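# Transfer 96-well plate from bench spot B1 to nest N1

## Task

Carry the 96-well plate from bench spot B1 into plate nest N1 so it lies flat within the nest's locators, with its cut-off corner (well A1) at the nest corner labelled A1; then release it and pull the gripper away.

## Robot and tools

Robot: two arms, left_arm and right_arm, each with six joints and a parallel gripper. Looking from the arms toward the table, B1 is the bench spot on the right and N1 is the nest on the left. The plate has one clipped corner, and that corner is well A1.

Frame: every reported position uses one scene frame with its origin on the table top midway between the arms. +x points out over the table, +z points up, and left_arm sits toward +y. The names left and right refer to the arms, not to image sides. Reported hand positions are in metres, orientations are quaternions in w,x,y,z order, and the printed hand position can be off from the truth, more so at long reach. The reported point lies between the finger pads, roughly 1 cm behind the tips. The fingers point along the gripper's +z axis and close along its y axis.

Tool execute_actions takes "actions", a list holding at most one item, plus an optional "pictures" boolean (images come by default). An empty list only reports the current state. An item with "rows" is a motion: 1 to 15 rows, and "steps" up to 15 (default 15). Each step lasts 1/30 s and uses one row; if rows run out, the final row is reused. An item with only "steps" (up to 300) is a wait that sends nothing new. A refused call does nothing to the robot.

Each row always has 14 numbers covering both arms, even if one arm is meant to stay still: left_arm waist, shoulder, elbow, wrist pitch, wrist yaw, wrist roll, opening, then the same seven for right_arm. The joint values are absolute target angles in radians, in the same form as the Joint positions line, not offsets. Stated ranges per arm: waist -2.880 to 2.880, shoulder 0.000 to 3.142, elbow 0.000 to 3.019, wrist pitch -1.693 to 1.571, wrist yaw -1.571 to 1.571, wrist roll -2.094 to 2.094. A call is refused if a target exceeds an end by more than 0.019 rad and is further out than that joint's last reported angle. True ends may differ from the stated ones by up to 0.019 rad either way; targets beyond the real end get clipped to it, and the result may say "joint sent to its limit" (possibly about an earlier, still-running action). Absence of that message does not prove there is more travel. Opening is a scaled value from -1 (closed) to +1 (fully open, about 0.094 m between pads).

Motion limits: each step, a joint's target is held within a fixed distance of its measured angle (waist 0.264, shoulder 0.32, elbow 0.276, wrist pitch 0.33, wrist yaw 0.186, wrist roll 0.522 rad), and if the targets would carry a gripper over 70 mm from where it is, all of that arm's targets are pulled back proportionally. Large moves therefore take several actions. Very small commanded moves of a few mm may not shift the hand at all.

Between calls the arms keep heading toward the last row sent, including while you think or wait, until everything has nearly stopped or a step is HELD. After that, only a new action makes them travel further; closing or opening fingers finish on their own.

Result lines: the state line gives each arm's position and quaternion. Joint positions and Joint velocities list each arm's six joints (rad, rad/s) followed by the pad gap (m, m/s). grip_measured is the finger opening on the command scale; each gripper's reading may be biased by about 1 mm, consistently within a scene. "joint command not followed" means a clearance check altered or blocked joint targets on some steps while the rest of the row ran. HELD marks steps where all or part of your row was not sent.

Gripping: between the extremes, fingers go to where grip_measured equals your command. To hold, command about 0.03 below the measured opening for a firm grip, less for a gentler one. Pad force tops out around 50 to 62 N (lower on some grippers), is weaker on parts thinner than about 2 mm, and can spike briefly at first contact.

Heat: holding a load warms motors, even during thinking time. A MOTOR HOT line appears from 85 °C; at 100 °C that arm's motors and gripper let go and the arm drops (OVER-TEMPERATURE FAULT). Don't hold the plate longer than needed.

Tool zoom_image: "camera" is one of cam_head_left, cam_head_right, cam_high, cam_low (each 672x504), cam_left_wrist, cam_right_wrist (each 616x616); "region" is [x0, y0, x1, y1] in pixels from the image's top-left corner, no larger than 504 by 504. It enlarges part of that camera's latest image.

Tool finished_scene: takes "scene", the number of the current scene; it ends that scene irreversibly and reports whether the goal holds, so call it only after the plate is seated and the gripper is clear. Replying without any tool call ends everything.

Avoid: dropping the plate from more than a few millimetres, knocking anything off the table, slamming or pushing hard, and letting the arms collide or press on each other. Occasional external nudges may move loose objects, so check the plate's position before grasping and after placing. Smooth, efficient motion is preferred.

Each tool is called after ">>>" by a JSON object that holds its "fn" and its "kwargs", one argument or row to a line.

## Session

I'll start by checking the current state.

>>> {"fn": "execute_actions", "kwargs": {
  "actions": []
}}

Scene clock: 0.00 s of 13200.00 s.
left_arm: end_effector_position=(+0.4451, +0.5303, +0.3294) grip_measured=+1.000 end_effector_quat_wxyz=(-0.091, +0.532, +0.678, +0.498) | right_arm: end_effector_position=(+0.4009, -0.3608, +0.3622) grip_measured=+1.000 end_effector_quat_wxyz=(+0.683, +0.512, +0.405, +0.328)
Joint positions: left_arm=[ 0.043  1.17   1.056 -0.615 -0.751  1.87   0.094] | right_arm=[0.234 0.735 0.439 0.475 0.581 1.251 0.094]
Joint velocities: left_arm=[ 0.005 -0.015 -0.022  0.002  0.037  0.037  0.   ] | right_arm=[-0.005  0.005  0.002  0.002  0.022  0.037  0.   ]

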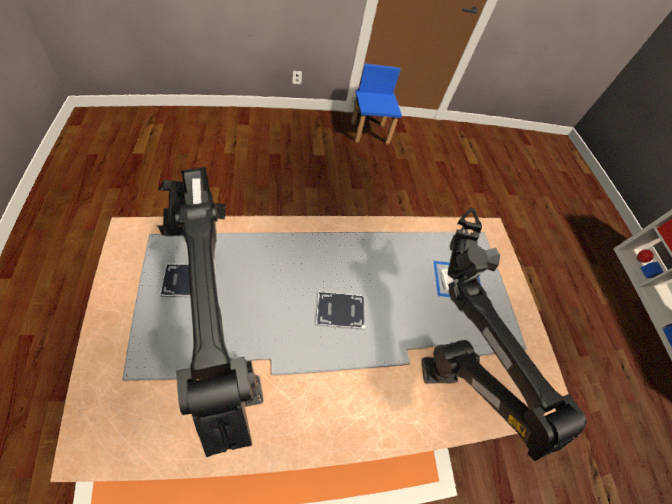

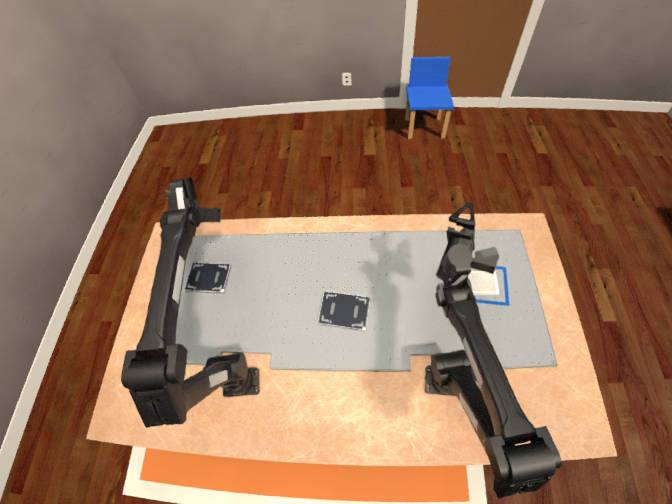

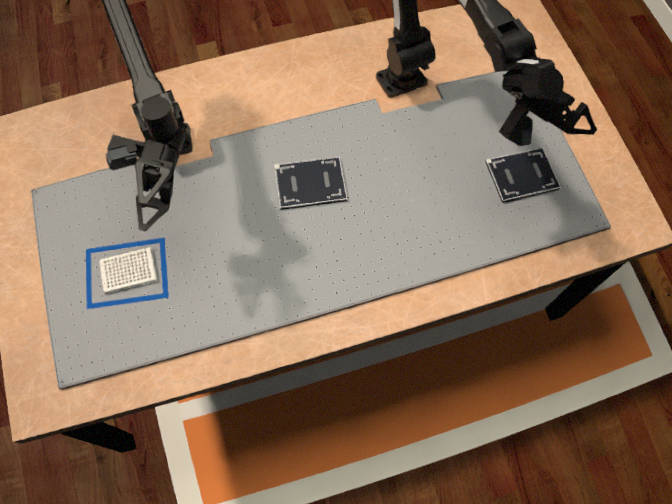

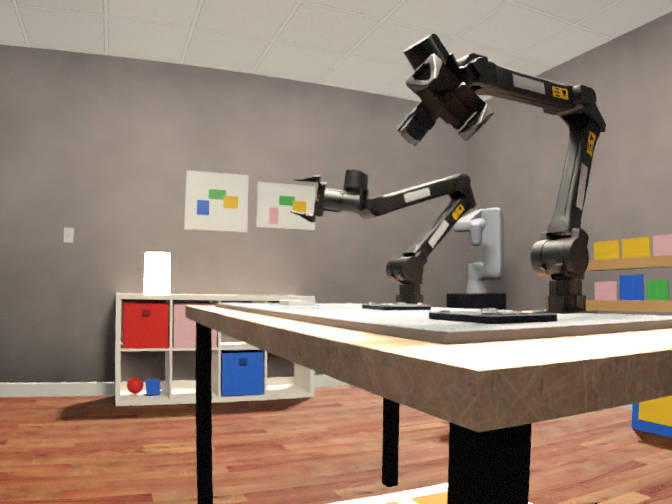

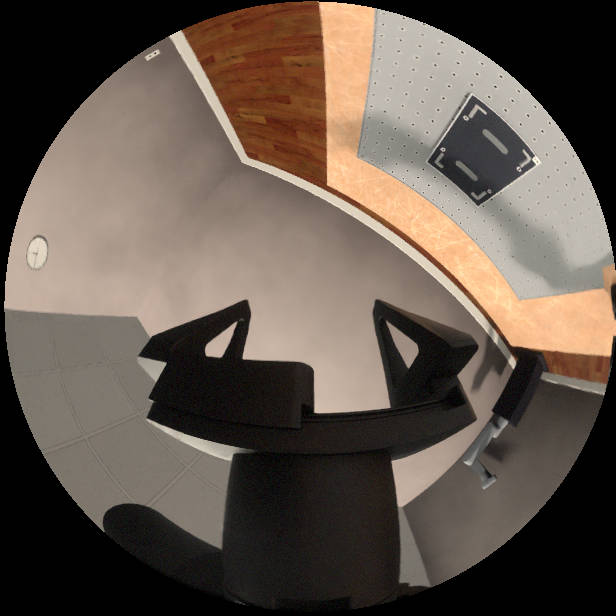

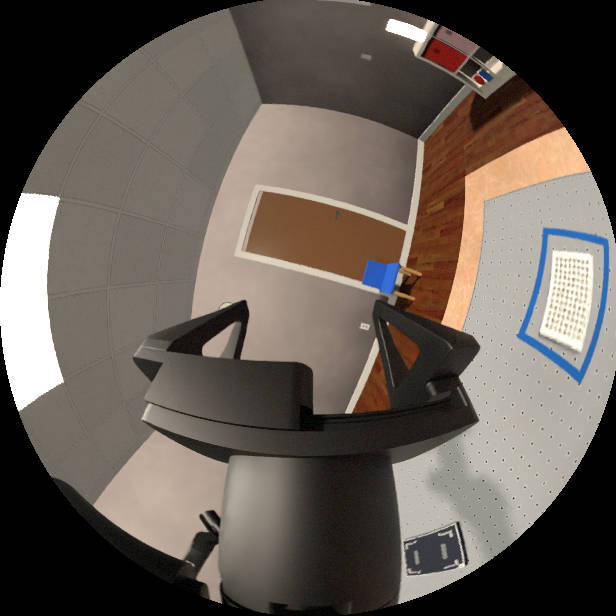

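>>> {"fn": "zoom_image", "kwargs": {
  "camera": "cam_high",
  "region": [260, 130, 600, 230]
}}

>>> {"fn": "zoom_image", "kwargs": {
  "camera": "cam_high",
  "region": [60, 220, 200, 320]
}}

Region (260, 130, 600, 230) of cam_high's 672x504 image, scaled by 1.482, with more detail than that image has; it fills the top 148 rows of this view, and the rest is white.

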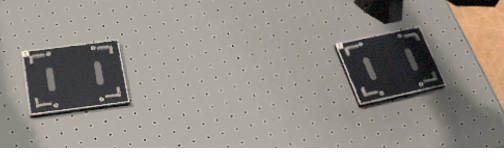

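Region (60, 220, 200, 320) of cam_high's 672x504 image, scaled by 3.600, with more detail than that image has; it fills the top 360 rows of this view, and the rest is white.

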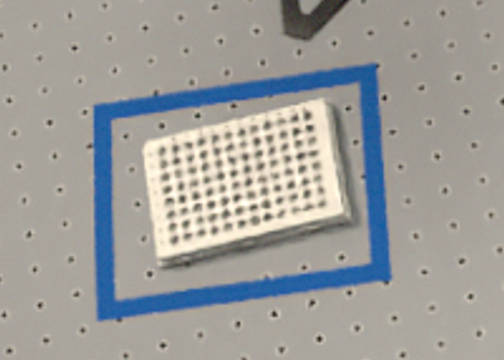

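>>> {"fn": "zoom_image", "kwargs": {
  "camera": "cam_high",
  "region": [475, 140, 575, 210]
}}

>>> {"fn": "zoom_image", "kwargs": {
  "camera": "cam_high",
  "region": [265, 145, 365, 220]
}}

>>> {"fn": "zoom_image", "kwargs": {
  "camera": "cam_high",
  "region": [90, 240, 170, 300]
}}

Region (475, 140, 575, 210) of cam_high's 672x504 image, scaled by 5.040, with more detail than that image has; it fills the top 353 rows of this view, and the rest is white.

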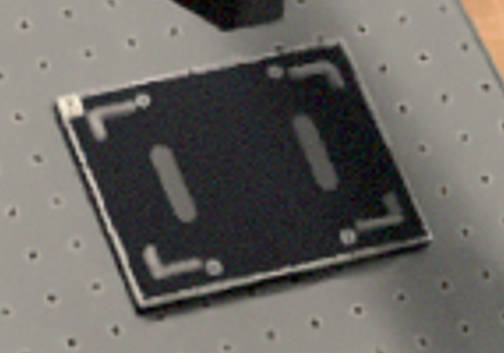

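Region (265, 145, 365, 220) of cam_high's 672x504 image, scaled by 5.040, with more detail than that image has; it fills the top 378 rows of this view, and the rest is white.

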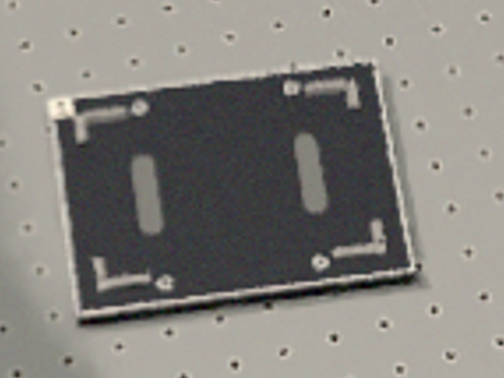

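Region (90, 240, 170, 300) of cam_high's 672x504 image, scaled by 6.300, with more detail than that image has; it fills the top 378 rows of this view, and the rest is white.

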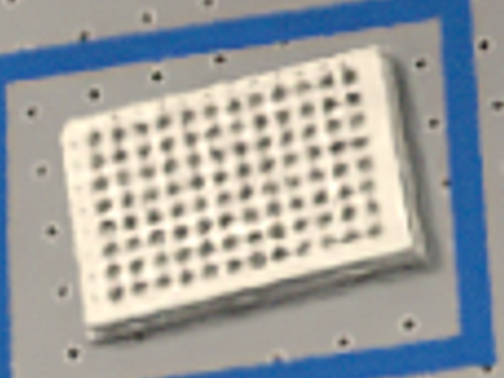

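>>> {"fn": "zoom_image", "kwargs": {
  "camera": "cam_left_wrist",
  "region": [420, 80, 560, 220]
}}

>>> {"fn": "zoom_image", "kwargs": {
  "camera": "cam_head_right",
  "region": [170, 245, 390, 345]
}}

Region (420, 80, 560, 220) of cam_left_wrist's 616x616 image, scaled by 3.600, with more detail than that image has.

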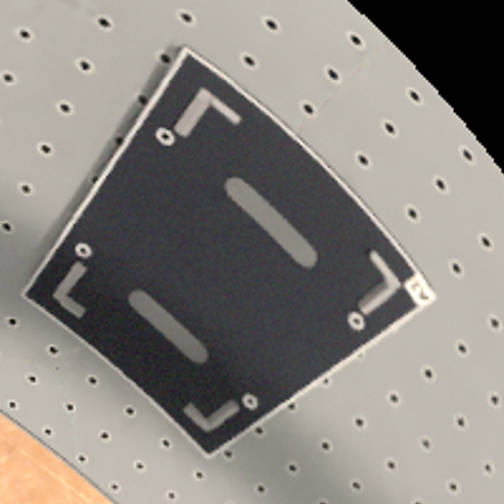

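Region (170, 245, 390, 345) of cam_head_right's 672x504 image, scaled by 2.291, with more detail than that image has; it fills the top 229 rows of this view, and the rest is white.

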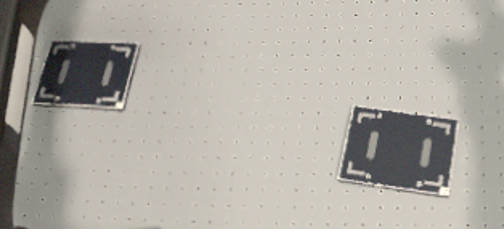

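>>> {"fn": "execute_actions", "kwargs": {
  "actions": [
    {"rows": [[0.2,1.5,1.2,-1.27,0,1.4,1,-0.3,1.5,1.2,-1.27,0,1.4,1]], "steps": 15}
  ],
  "pictures": false
}}

>>> {"fn": "execute_actions", "kwargs": {
  "actions": [
    {"steps": 30}
  ]
}}

Scene clock: 37.13 s of 13200.00 s.
left_arm: end_effector_position=(+0.4010, +0.4731, +0.1177) grip_measured=+1.000 end_effector_quat_wxyz=(-0.027, +0.514, +0.857, -0.030) | right_arm: end_effector_position=(+0.5251, -0.5328, +0.1351) grip_measured=+1.000 end_effector_quat_wxyz=(+0.236, +0.747, +0.609, +0.120)
Joint positions: left_arm=[ 0.209  1.556  1.16  -1.255 -0.005  1.435  0.094] | right_arm=[-0.308  1.531  1.084 -0.587  0.005  1.366  0.094]
Joint velocities: left_arm=[-0.044 -0.22  -0.002 -0.027 -0.007 -0.139  0.   ] | right_arm=[-0.298  1.031  1.487 -3.031 -0.022  0.125  0.   ]
Steps of this call (steps 1 to 90: nothing new was sent; then 33.63 s passed at rest; steps 91 to 105: all 15 steps of this action). Readings (joint positions):
91: left_arm=[0.050 1.179 1.063 -0.647 -0.704 1.831] | right_arm=[0.219 0.744 0.449 0.442 0.529 1.262]
92: left_arm=[0.063 1.199 1.082 -0.704 -0.650 1.787] | right_arm=[0.183 0.772 0.474 0.381 0.468 1.274]
94: left_arm=[0.104 1.268 1.116 -0.819 -0.533 1.705] | right_arm=[0.087 0.869 0.543 0.264 0.352 1.294]
98: left_arm=[0.190 1.456 1.160 -1.147 -0.169 1.541] | right_arm=[-0.109 1.101 0.693 0.039 0.130 1.321]
105: the state above

Scene clock: 38.13 s of 13200.00 s.
left_arm: end_effector_position=(+0.4008, +0.4719, +0.1324) grip_measured=+1.000 end_effector_quat_wxyz=(-0.016, +0.503, +0.864, -0.017) | right_arm: end_effector_position=(+0.4061, -0.4804, +0.1322) grip_measured=+1.000 end_effector_quat_wxyz=(-0.021, +0.780, +0.626, -0.012)
Joint positions: left_arm=[ 0.206  1.519  1.16  -1.258 -0.004  1.407  0.094] | right_arm=[-0.307  1.517  1.157 -1.259  0.002  1.384  0.094]
Joint velocities: left_arm=[-0.005  0.015 -0.002 -0.012  0.022 -0.095  0.   ] | right_arm=[-0.005 -0.005  0.017  0.012 -0.007  0.022  0.   ]
Steps of this call (steps 1 to 30: the robot went on to your last target). Readings (joint positions):
1: left_arm=[0.207 1.549 1.160 -1.257 -0.004 1.429] | right_arm=[-0.314 1.556 1.124 -0.689 0.005 1.369]
2: left_arm=[0.207 1.541 1.160 -1.257 -0.004 1.425] | right_arm=[-0.316 1.563 1.146 -0.791 0.005 1.371]
4: left_arm=[0.206 1.529 1.160 -1.258 -0.004 1.418] | right_arm=[-0.314 1.553 1.157 -1.000 0.003 1.375]
8: left_arm=[0.206 1.519 1.160 -1.258 -0.004 1.412] | right_arm=[-0.307 1.525 1.157 -1.237 0.002 1.382]
30: the state above
All arms were judged still, so your last target was given up. Only a new action makes them travel on or press farther. Fingers that are still opening or closing keep moving.

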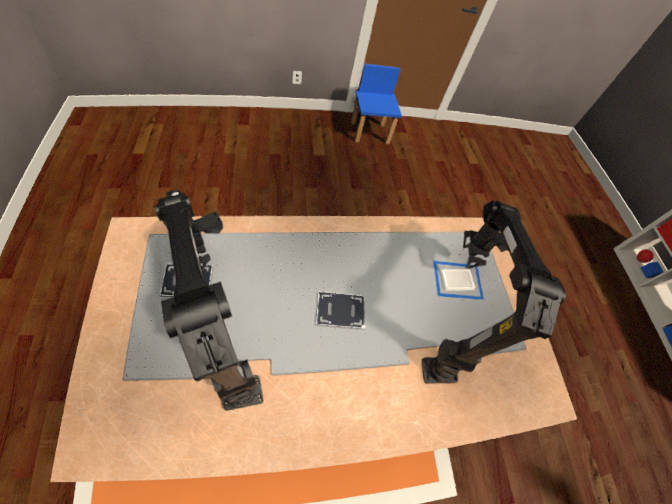

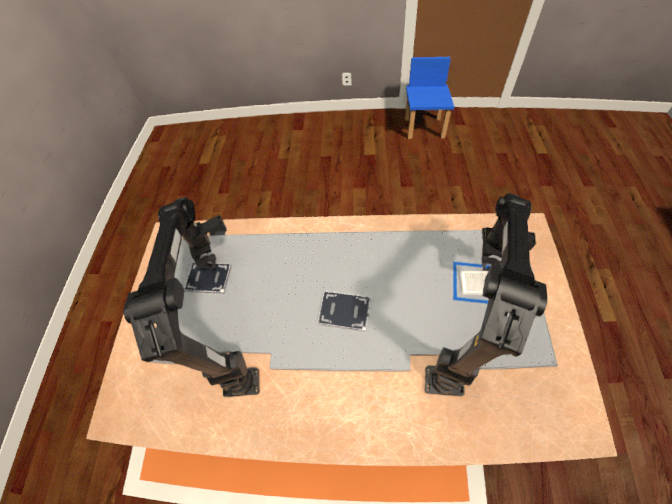

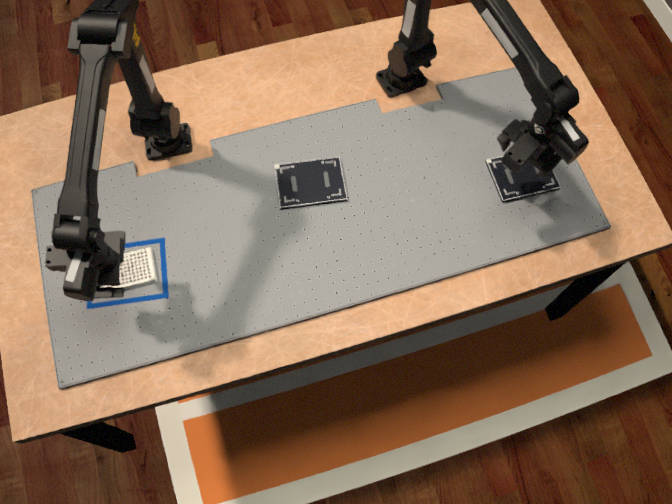

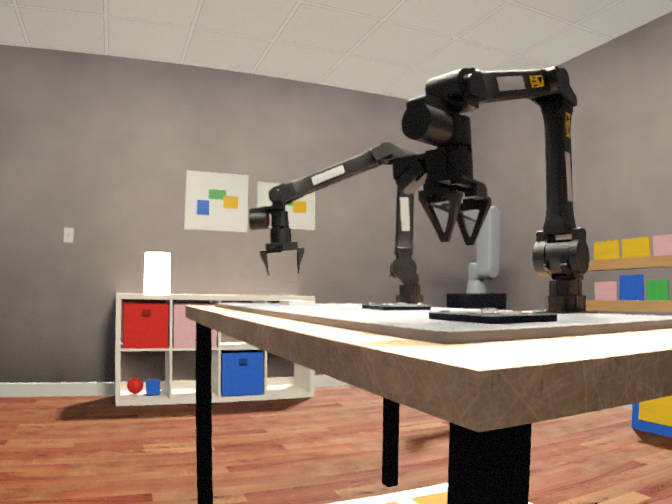

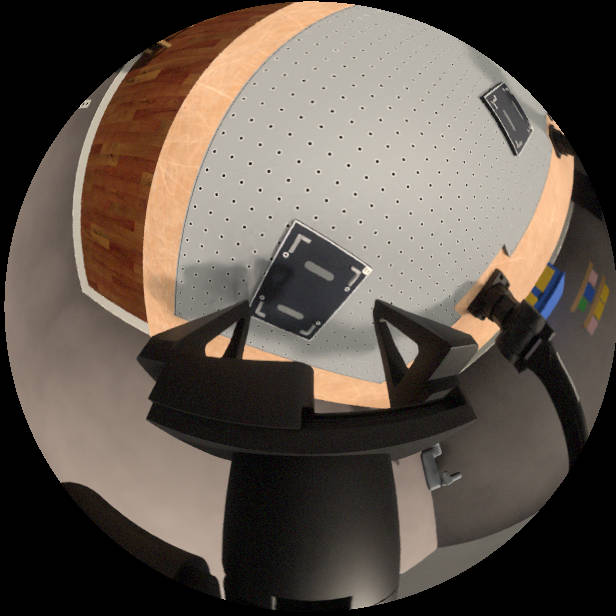

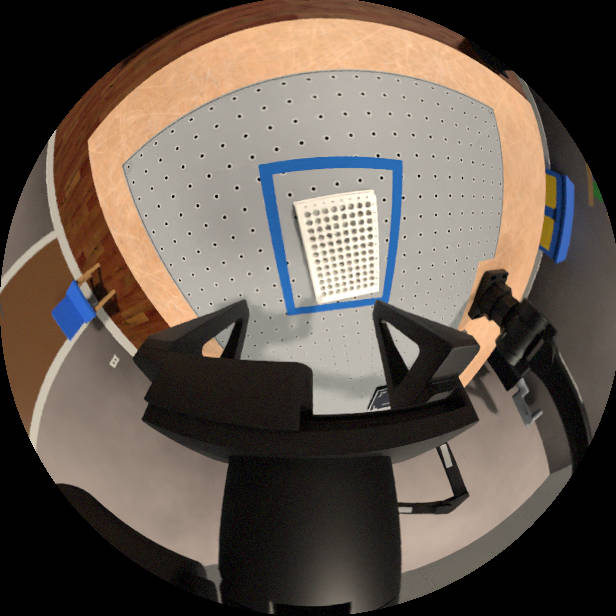

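>>> {"fn": "execute_actions", "kwargs": {
  "actions": [
    {"rows": [[0.22,1.497,1.188,-1.256,0,1.47,1,-0.303,1.489,1.175,-1.251,0,1.37,1],[0.235,1.494,1.176,-1.243,0,1.535,1,-0.306,1.478,1.149,-1.233,0,1.345,1],[0.25,1.492,1.164,-1.229,0,1.6,1,-0.309,1.467,1.124,-1.214,0,1.32,1],[0.263,1.489,1.152,-1.215,0,1.66,1,-0.312,1.456,1.098,-1.195,0,1.29,1],[0.276,1.486,1.14,-1.2,0,1.725,1,-0.314,1.445,1.073,-1.177,0,1.265,1],[0.29,1.483,1.128,-1.188,0,1.79,1,-0.317,1.434,1.048,-1.158,0,1.235,1],[0.303,1.48,1.116,-1.174,0,1.85,1,-0.32,1.423,1.022,-1.139,0,1.21,1],[0.316,1.478,1.104,-1.16,0,1.915,1,-0.323,1.412,0.997,-1.12,0,1.18,1],[0.33,1.475,1.092,-1.147,0,1.98,1,-0.326,1.401,0.971,-1.102,0,1.15,1],[0.342,1.472,1.08,-1.133,0,2.045,1,-0.328,1.39,0.946,-1.083,0,1.125,1]], "steps": 15}
  ],
  "pictures": false
}}

>>> {"fn": "execute_actions", "kwargs": {
  "actions": [
    {"steps": 15}
  ]
}}

Scene clock: 134.13 s of 13200.00 s.
left_arm: end_effector_position=(+0.3709, +0.5257, +0.1099) grip_measured=+1.000 end_effector_quat_wxyz=(-0.002, +0.666, +0.746, -0.002) | right_arm: end_effector_position=(+0.3617, -0.4675, +0.0969) grip_measured=+1.000 end_effector_quat_wxyz=(-0.001, +0.715, +0.699, -0.001)
Joint positions: left_arm=[ 0.355  1.504  1.08  -1.151 -0.002  1.96   0.094] | right_arm=[-0.322  1.411  0.943 -1.105  0.002  1.174  0.094]
Joint velocities: left_arm=[-0.005 -0.005 -0.017  0.032  0.037  0.535  0.   ] | right_arm=[-0.034 -0.015 -0.002  0.081 -0.037 -0.33   0.   ]
Steps of this call (steps 1 to 90: nothing new was sent; then 92.50 s passed at rest; steps 91 to 105: all 15 steps of this action). Readings (joint positions):
91: left_arm=[0.207 1.519 1.160 -1.258 -0.004 1.415] | right_arm=[-0.307 1.517 1.157 -1.259 0.002 1.384]
92: left_arm=[0.208 1.519 1.160 -1.258 -0.003 1.435] | right_arm=[-0.307 1.516 1.157 -1.257 0.002 1.381]
94: left_arm=[0.219 1.519 1.159 -1.248 -0.003 1.499] | right_arm=[-0.307 1.508 1.143 -1.232 0.002 1.361]
98: left_arm=[0.275 1.512 1.133 -1.196 -0.002 1.687] | right_arm=[-0.308 1.459 1.053 -1.163 0.002 1.287]
105: the state above

Scene clock: 134.63 s of 13200.00 s.
left_arm: end_effector_position=(+0.3731, +0.5237, +0.1102) grip_measured=+1.000 end_effector_quat_wxyz=(-0.001, +0.696, +0.718, +0.001) | right_arm: end_effector_position=(+0.3639, -0.4685, +0.0972) grip_measured=+1.000 end_effector_quat_wxyz=(+0.004, +0.704, +0.710, +0.000)
Joint positions: left_arm=[ 0.349  1.503  1.08  -1.147 -0.002  2.035  0.094] | right_arm=[-0.322  1.41   0.943 -1.095  0.002  1.142  0.094]
Joint velocities: left_arm=[ 0.005 -0.005 -0.007  0.002 -0.037  0.022  0.   ] | right_arm=[-0.015 -0.015  0.002 -0.032 -0.022 -0.022  0.   ]
Steps of this call (steps 1 to 15: the robot went on to your last target). Readings (joint positions):
1: left_arm=[0.355 1.504 1.080 -1.150 -0.002 1.976] | right_arm=[-0.322 1.411 0.943 -1.102 0.002 1.167]
2: left_arm=[0.353 1.503 1.080 -1.148 -0.002 1.988] | right_arm=[-0.322 1.410 0.943 -1.098 0.002 1.162]
4: left_arm=[0.351 1.503 1.080 -1.147 -0.002 2.006] | right_arm=[-0.322 1.410 0.943 -1.096 0.002 1.154]
8: left_arm=[0.349 1.503 1.080 -1.147 -0.002 2.025] | right_arm=[-0.322 1.410 0.943 -1.095 0.002 1.146]
15: the state above

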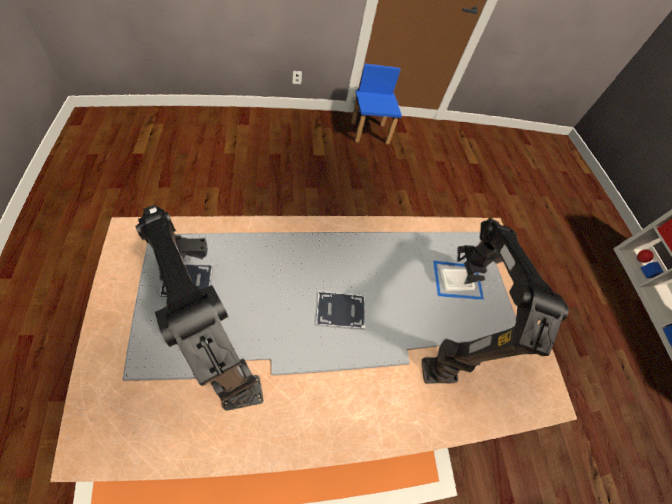

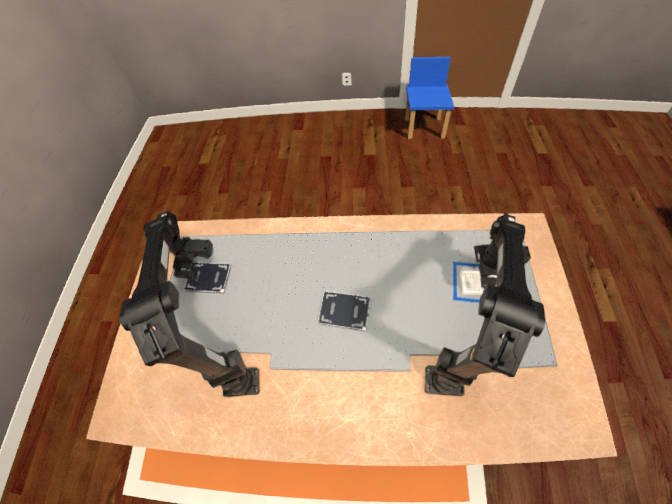

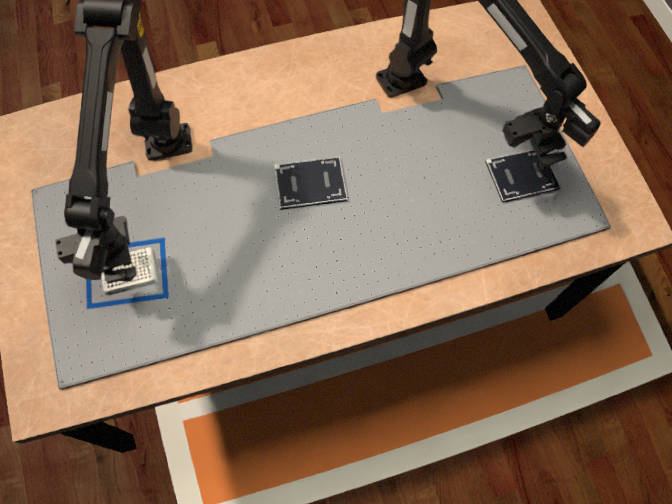

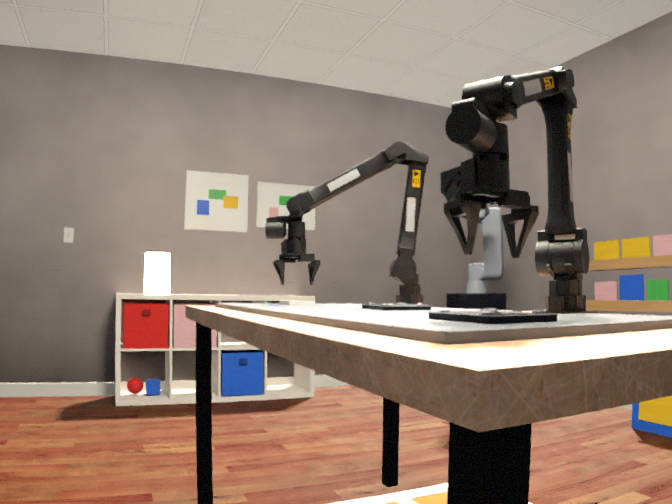

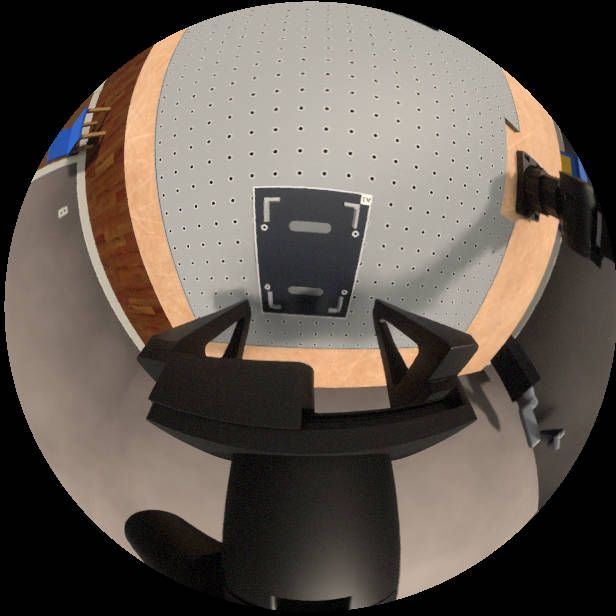

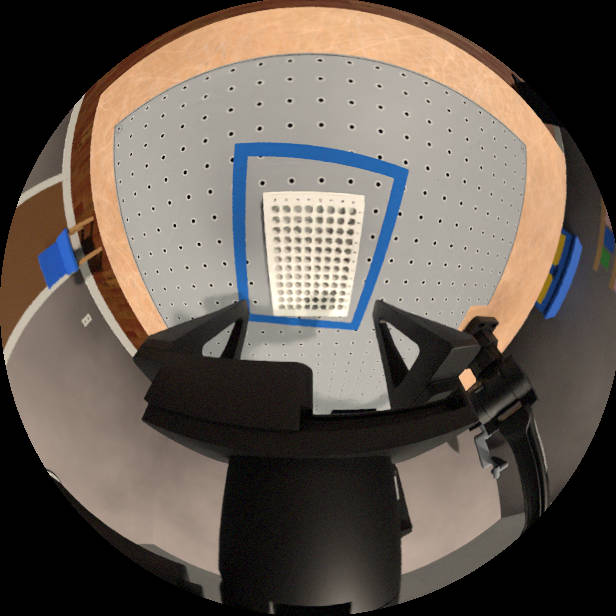

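>>> {"fn": "execute_actions", "kwargs": {
  "actions": [
    {"rows": [[0.33,1.47,1.095,-1.153,0,1.9,1,-0.328,1.40,0.937,-1.068,0,1.13,1],[0.315,1.468,1.11,-1.173,0,1.78,1,-0.328,1.408,0.928,-1.052,0,1.13,1],[0.30,1.465,1.125,-1.193,0,1.66,1,-0.328,1.415,0.919,-1.037,0,1.13,1],[0.285,1.462,1.14,-1.213,0,1.54,1,-0.328,1.422,0.91,-1.022,0,1.13,1],[0.27,1.46,1.155,-1.233,0,1.42,1,-0.328,1.429,0.9,-1.006,0,1.13,1],[0.255,1.458,1.17,-1.253,0,1.3,1,-0.328,1.436,0.891,-0.991,0,1.13,1],[0.24,1.455,1.185,-1.273,0,1.2,1,-0.328,1.443,0.882,-0.976,0,1.13,1],[0.225,1.452,1.2,-1.293,0,1.1,1,-0.328,1.45,0.873,-0.96,0,1.13,1],[0.21,1.45,1.215,-1.313,0,1.0,1,-0.328,1.458,0.864,-0.945,0,1.13,1],[0.2,1.45,1.23,-1.33,0,0.9,1,-0.328,1.465,0.855,-0.93,0,1.13,1]], "steps": 15}
  ],
  "pictures": false
}}

>>> {"fn": "execute_actions", "kwargs": {
  "actions": [
    {"steps": 15}
  ]
}}

Scene clock: 184.57 s of 13200.00 s.
left_arm: end_effector_position=(+0.3983, +0.4617, +0.1582) grip_measured=+1.000 end_effector_quat_wxyz=(-0.014, +0.345, +0.938, -0.010) | right_arm: end_effector_position=(+0.3606, -0.4670, +0.0527) grip_measured=+1.000 end_effector_quat_wxyz=(+0.011, +0.704, +0.710, +0.003)
Joint positions: left_arm=[ 0.186  1.475  1.182 -1.313 -0.002  1.038  0.094] | right_arm=[-0.322  1.458  0.858 -0.947  0.002  1.141  0.094]
Joint velocities: left_arm=[-0.005 -0.151  0.042 -0.032 -0.066 -0.916  0.   ] | right_arm=[ 0.005  0.083 -0.042  0.046 -0.081  0.007  0.   ]
Steps of this call (steps 1 to 15: the robot went on to your last target; steps 16 to 90: nothing new was sent; then 46.43 s passed at rest; steps 91 to 105: all 15 steps of this action). Readings (joint positions):
91: left_arm=[0.348 1.503 1.080 -1.147 -0.002 2.018] | right_arm=[-0.322 1.410 0.943 -1.093 0.002 1.141]
92: left_arm=[0.345 1.503 1.080 -1.149 -0.002 1.977] | right_arm=[-0.322 1.410 0.942 -1.086 0.002 1.141]
94: left_arm=[0.332 1.501 1.080 -1.170 -0.002 1.850] | right_arm=[-0.322 1.410 0.935 -1.060 0.002 1.141]
98: left_arm=[0.269 1.499 1.105 -1.246 -0.002 1.498] | right_arm=[-0.322 1.415 0.901 -1.001 0.002 1.141]
105: the state above

Scene clock: 185.07 s of 13200.00 s.
left_arm: end_effector_position=(+0.3960, +0.4642, +0.1619) grip_measured=+1.000 end_effector_quat_wxyz=(-0.013, +0.282, +0.959, -0.008) | right_arm: end_effector_position=(+0.3611, -0.4672, +0.0520) grip_measured=+1.000 end_effector_quat_wxyz=(+0.012, +0.704, +0.710, +0.003)
Joint positions: left_arm=[ 0.194  1.466  1.183 -1.318 -0.002  0.912  0.094] | right_arm=[-0.322  1.46   0.857 -0.943  0.002  1.141  0.094]
Joint velocities: left_arm=[ 0.005  0.005  0.007  0.007 -0.095  0.022  0.   ] | right_arm=[-0.005 -0.005 -0.007  0.007  0.037  0.051  0.   ]
Steps of this call (steps 1 to 15: the robot went on to your last target). Readings (joint positions):
1: left_arm=[0.187 1.470 1.183 -1.314 -0.002 1.011] | right_arm=[-0.322 1.460 0.857 -0.946 0.002 1.141]
2: left_arm=[0.188 1.467 1.183 -1.316 -0.002 0.990] | right_arm=[-0.322 1.460 0.857 -0.945 0.002 1.141]
4: left_arm=[0.191 1.466 1.183 -1.318 -0.002 0.960] | right_arm=[-0.322 1.460 0.857 -0.943 0.002 1.141]
8: left_arm=[0.194 1.466 1.183 -1.318 -0.002 0.928] | right_arm=[-0.322 1.460 0.857 -0.943 0.002 1.141]
15: the state above

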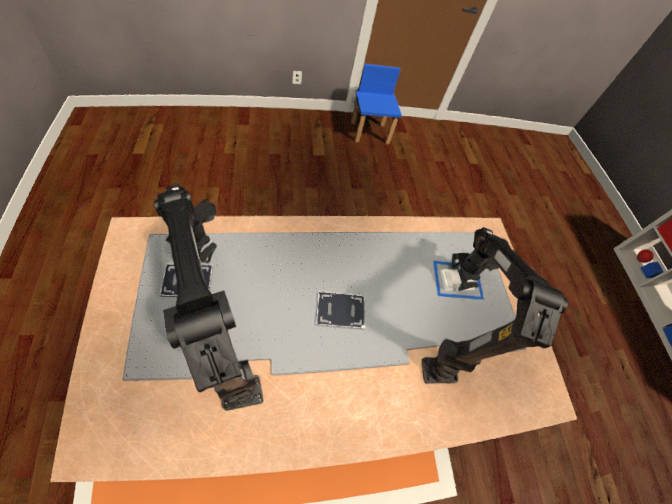

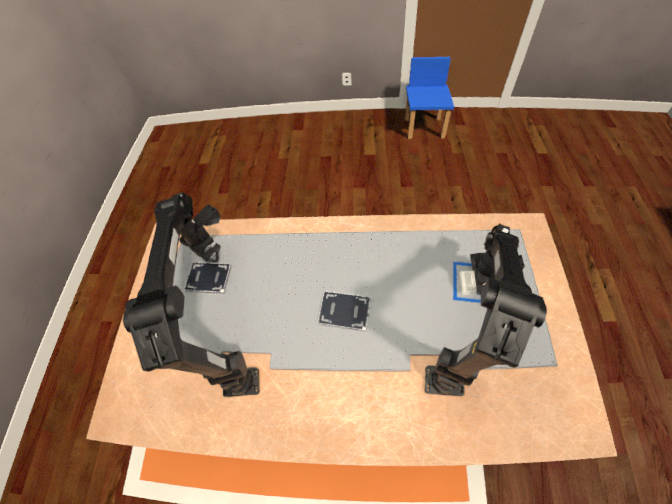

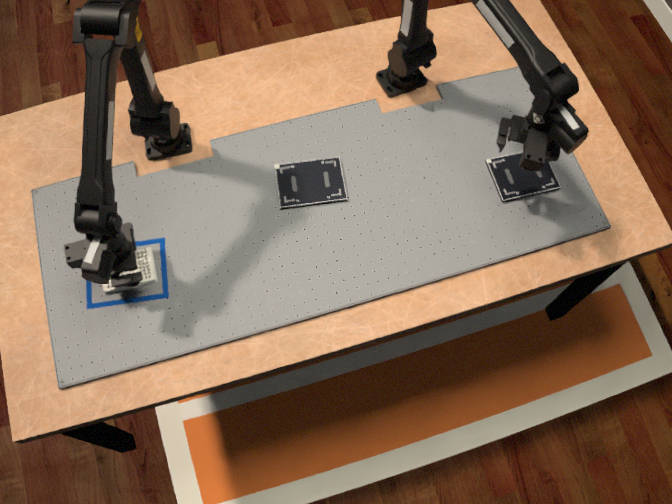

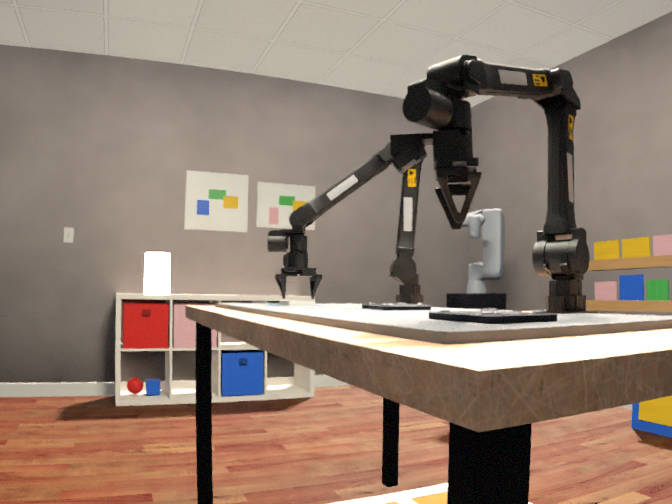

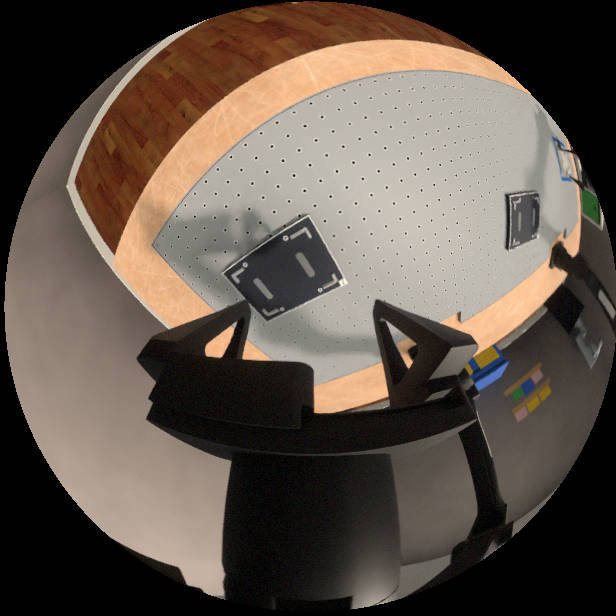

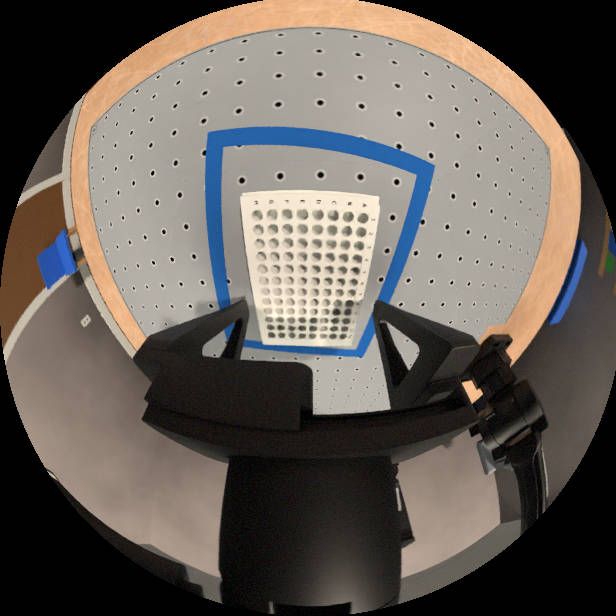

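>>> {"fn": "zoom_image", "kwargs": {
  "camera": "cam_low",
  "region": [255, 255, 345, 315]
}}

Region (255, 255, 345, 315) of cam_low's 672x504 image, scaled by 5.600, with more detail than that image has.

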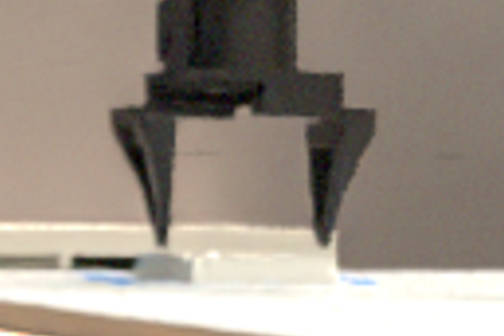

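>>> {"fn": "execute_actions", "kwargs": {
  "actions": [
    {"rows": [[0.2,1.45,1.23,-1.33,0,0.9,1,-0.328,1.47,0.855,-0.926,0,1.15,1],[0.2,1.45,1.23,-1.33,0,0.9,1,-0.328,1.476,0.855,-0.922,0,1.165,1],[0.2,1.45,1.23,-1.33,0,0.9,1,-0.328,1.482,0.855,-0.918,0,1.175,1],[0.2,1.45,1.23,-1.33,0,0.9,1,-0.328,1.487,0.855,-0.915,0,1.175,1],[0.2,1.45,1.23,-1.33,0,0.9,1,-0.328,1.492,0.855,-0.912,0,1.175,1],[0.2,1.45,1.23,-1.33,0,0.9,1,-0.328,1.497,0.855,-0.912,0,1.175,1],[0.2,1.45,1.23,-1.33,0,0.9,1,-0.328,1.502,0.855,-0.912,0,1.175,1]], "steps": 15}
  ]
}}

>>> {"fn": "zoom_image", "kwargs": {
  "camera": "cam_low",
  "region": [255, 255, 345, 315]
}}

Scene clock: 217.43 s of 13200.00 s.
left_arm: end_effector_position=(+0.3960, +0.4642, +0.1619) grip_measured=+1.000 end_effector_quat_wxyz=(-0.013, +0.280, +0.960, -0.008) | right_arm: end_effector_position=(+0.3629, -0.4680, +0.0419) grip_measured=+1.000 end_effector_quat_wxyz=(+0.007, +0.710, +0.704, +0.002)
Joint positions: left_arm=[ 0.194  1.466  1.183 -1.318 -0.002  0.907  0.094] | right_arm=[-0.322  1.489  0.857 -0.925  0.002  1.158  0.094]
Joint velocities: left_arm=[-0.005  0.005 -0.017  0.002 -0.022 -0.066  0.   ] | right_arm=[-0.005 -0.005 -0.022  0.002  0.007  0.007  0.   ]
Steps of this call (steps 1 to 15: the robot went on to your last target; steps 16 to 90: nothing new was sent; then 28.87 s passed at rest; steps 91 to 105: all 15 steps of this action). Readings (joint positions):
91: left_arm=[0.194 1.466 1.183 -1.318 -0.002 0.907] | right_arm=[-0.322 1.460 0.857 -0.942 0.002 1.141]
92: left_arm=[0.194 1.466 1.183 -1.318 -0.002 0.907] | right_arm=[-0.322 1.460 0.857 -0.940 0.002 1.142]
94: left_arm=[0.194 1.466 1.183 -1.318 -0.002 0.907] | right_arm=[-0.322 1.461 0.857 -0.934 0.002 1.148]
98: left_arm=[0.194 1.466 1.183 -1.318 -0.002 0.907] | right_arm=[-0.322 1.474 0.857 -0.925 0.002 1.155]
105: the state above

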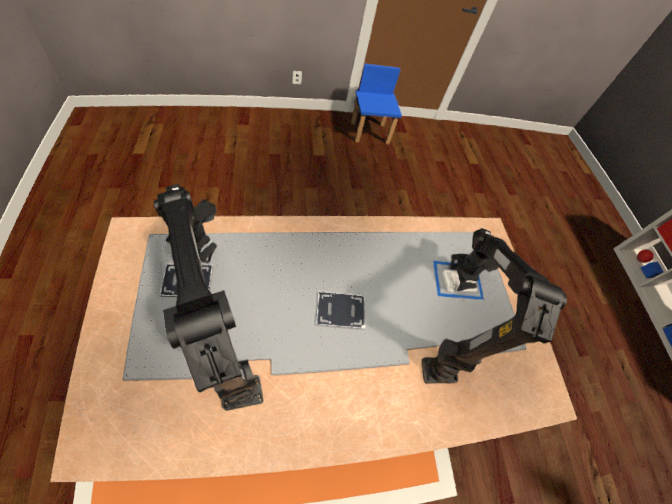

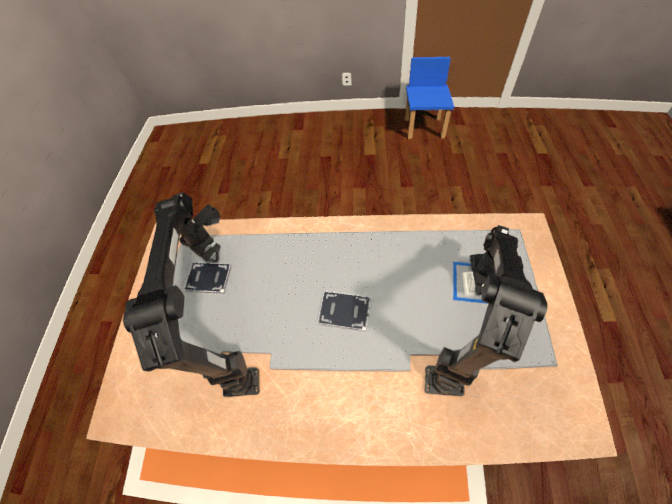

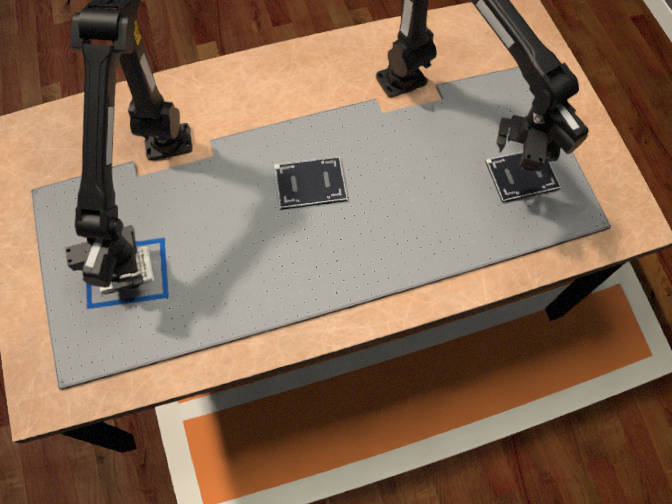

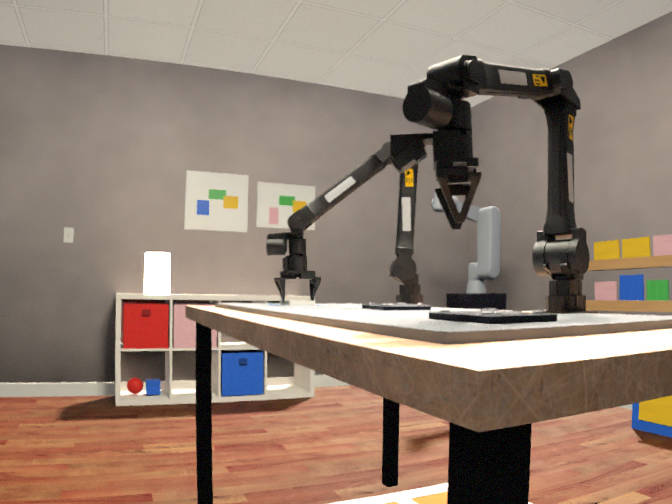

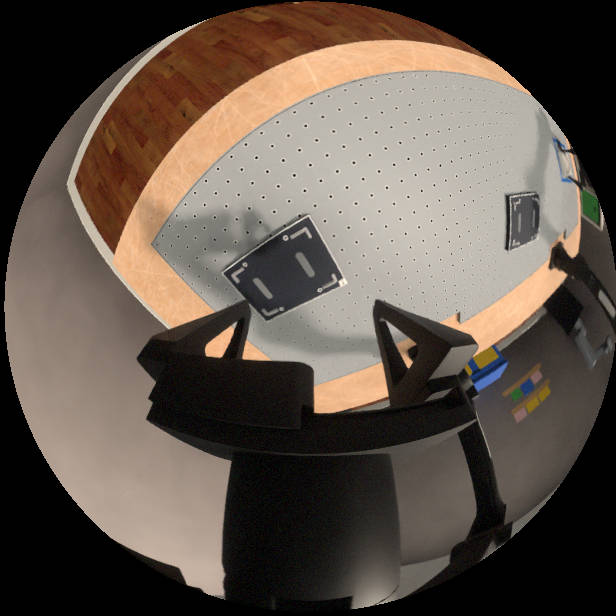

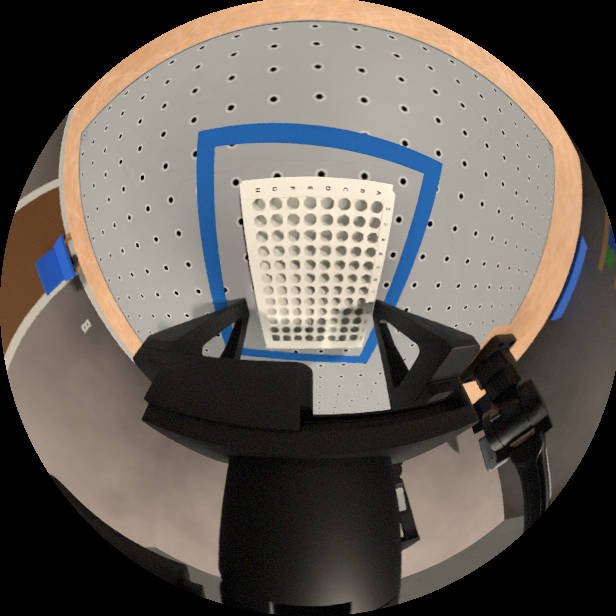

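Region (255, 255, 345, 315) of cam_low's 672x504 image, scaled by 5.600, with more detail than that image has.

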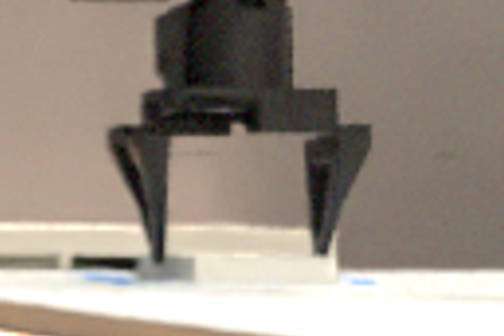

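>>> {"fn": "zoom_image", "kwargs": {
  "camera": "cam_right_wrist",
  "region": [200, 160, 420, 380]
}}

Region (200, 160, 420, 380) of cam_right_wrist's 616x616 image, scaled by 2.291, with more detail than that image has.

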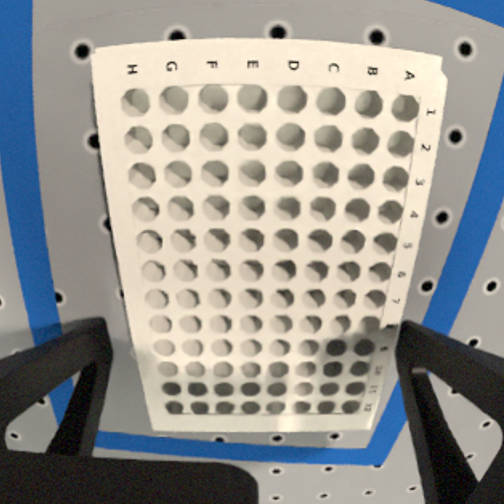

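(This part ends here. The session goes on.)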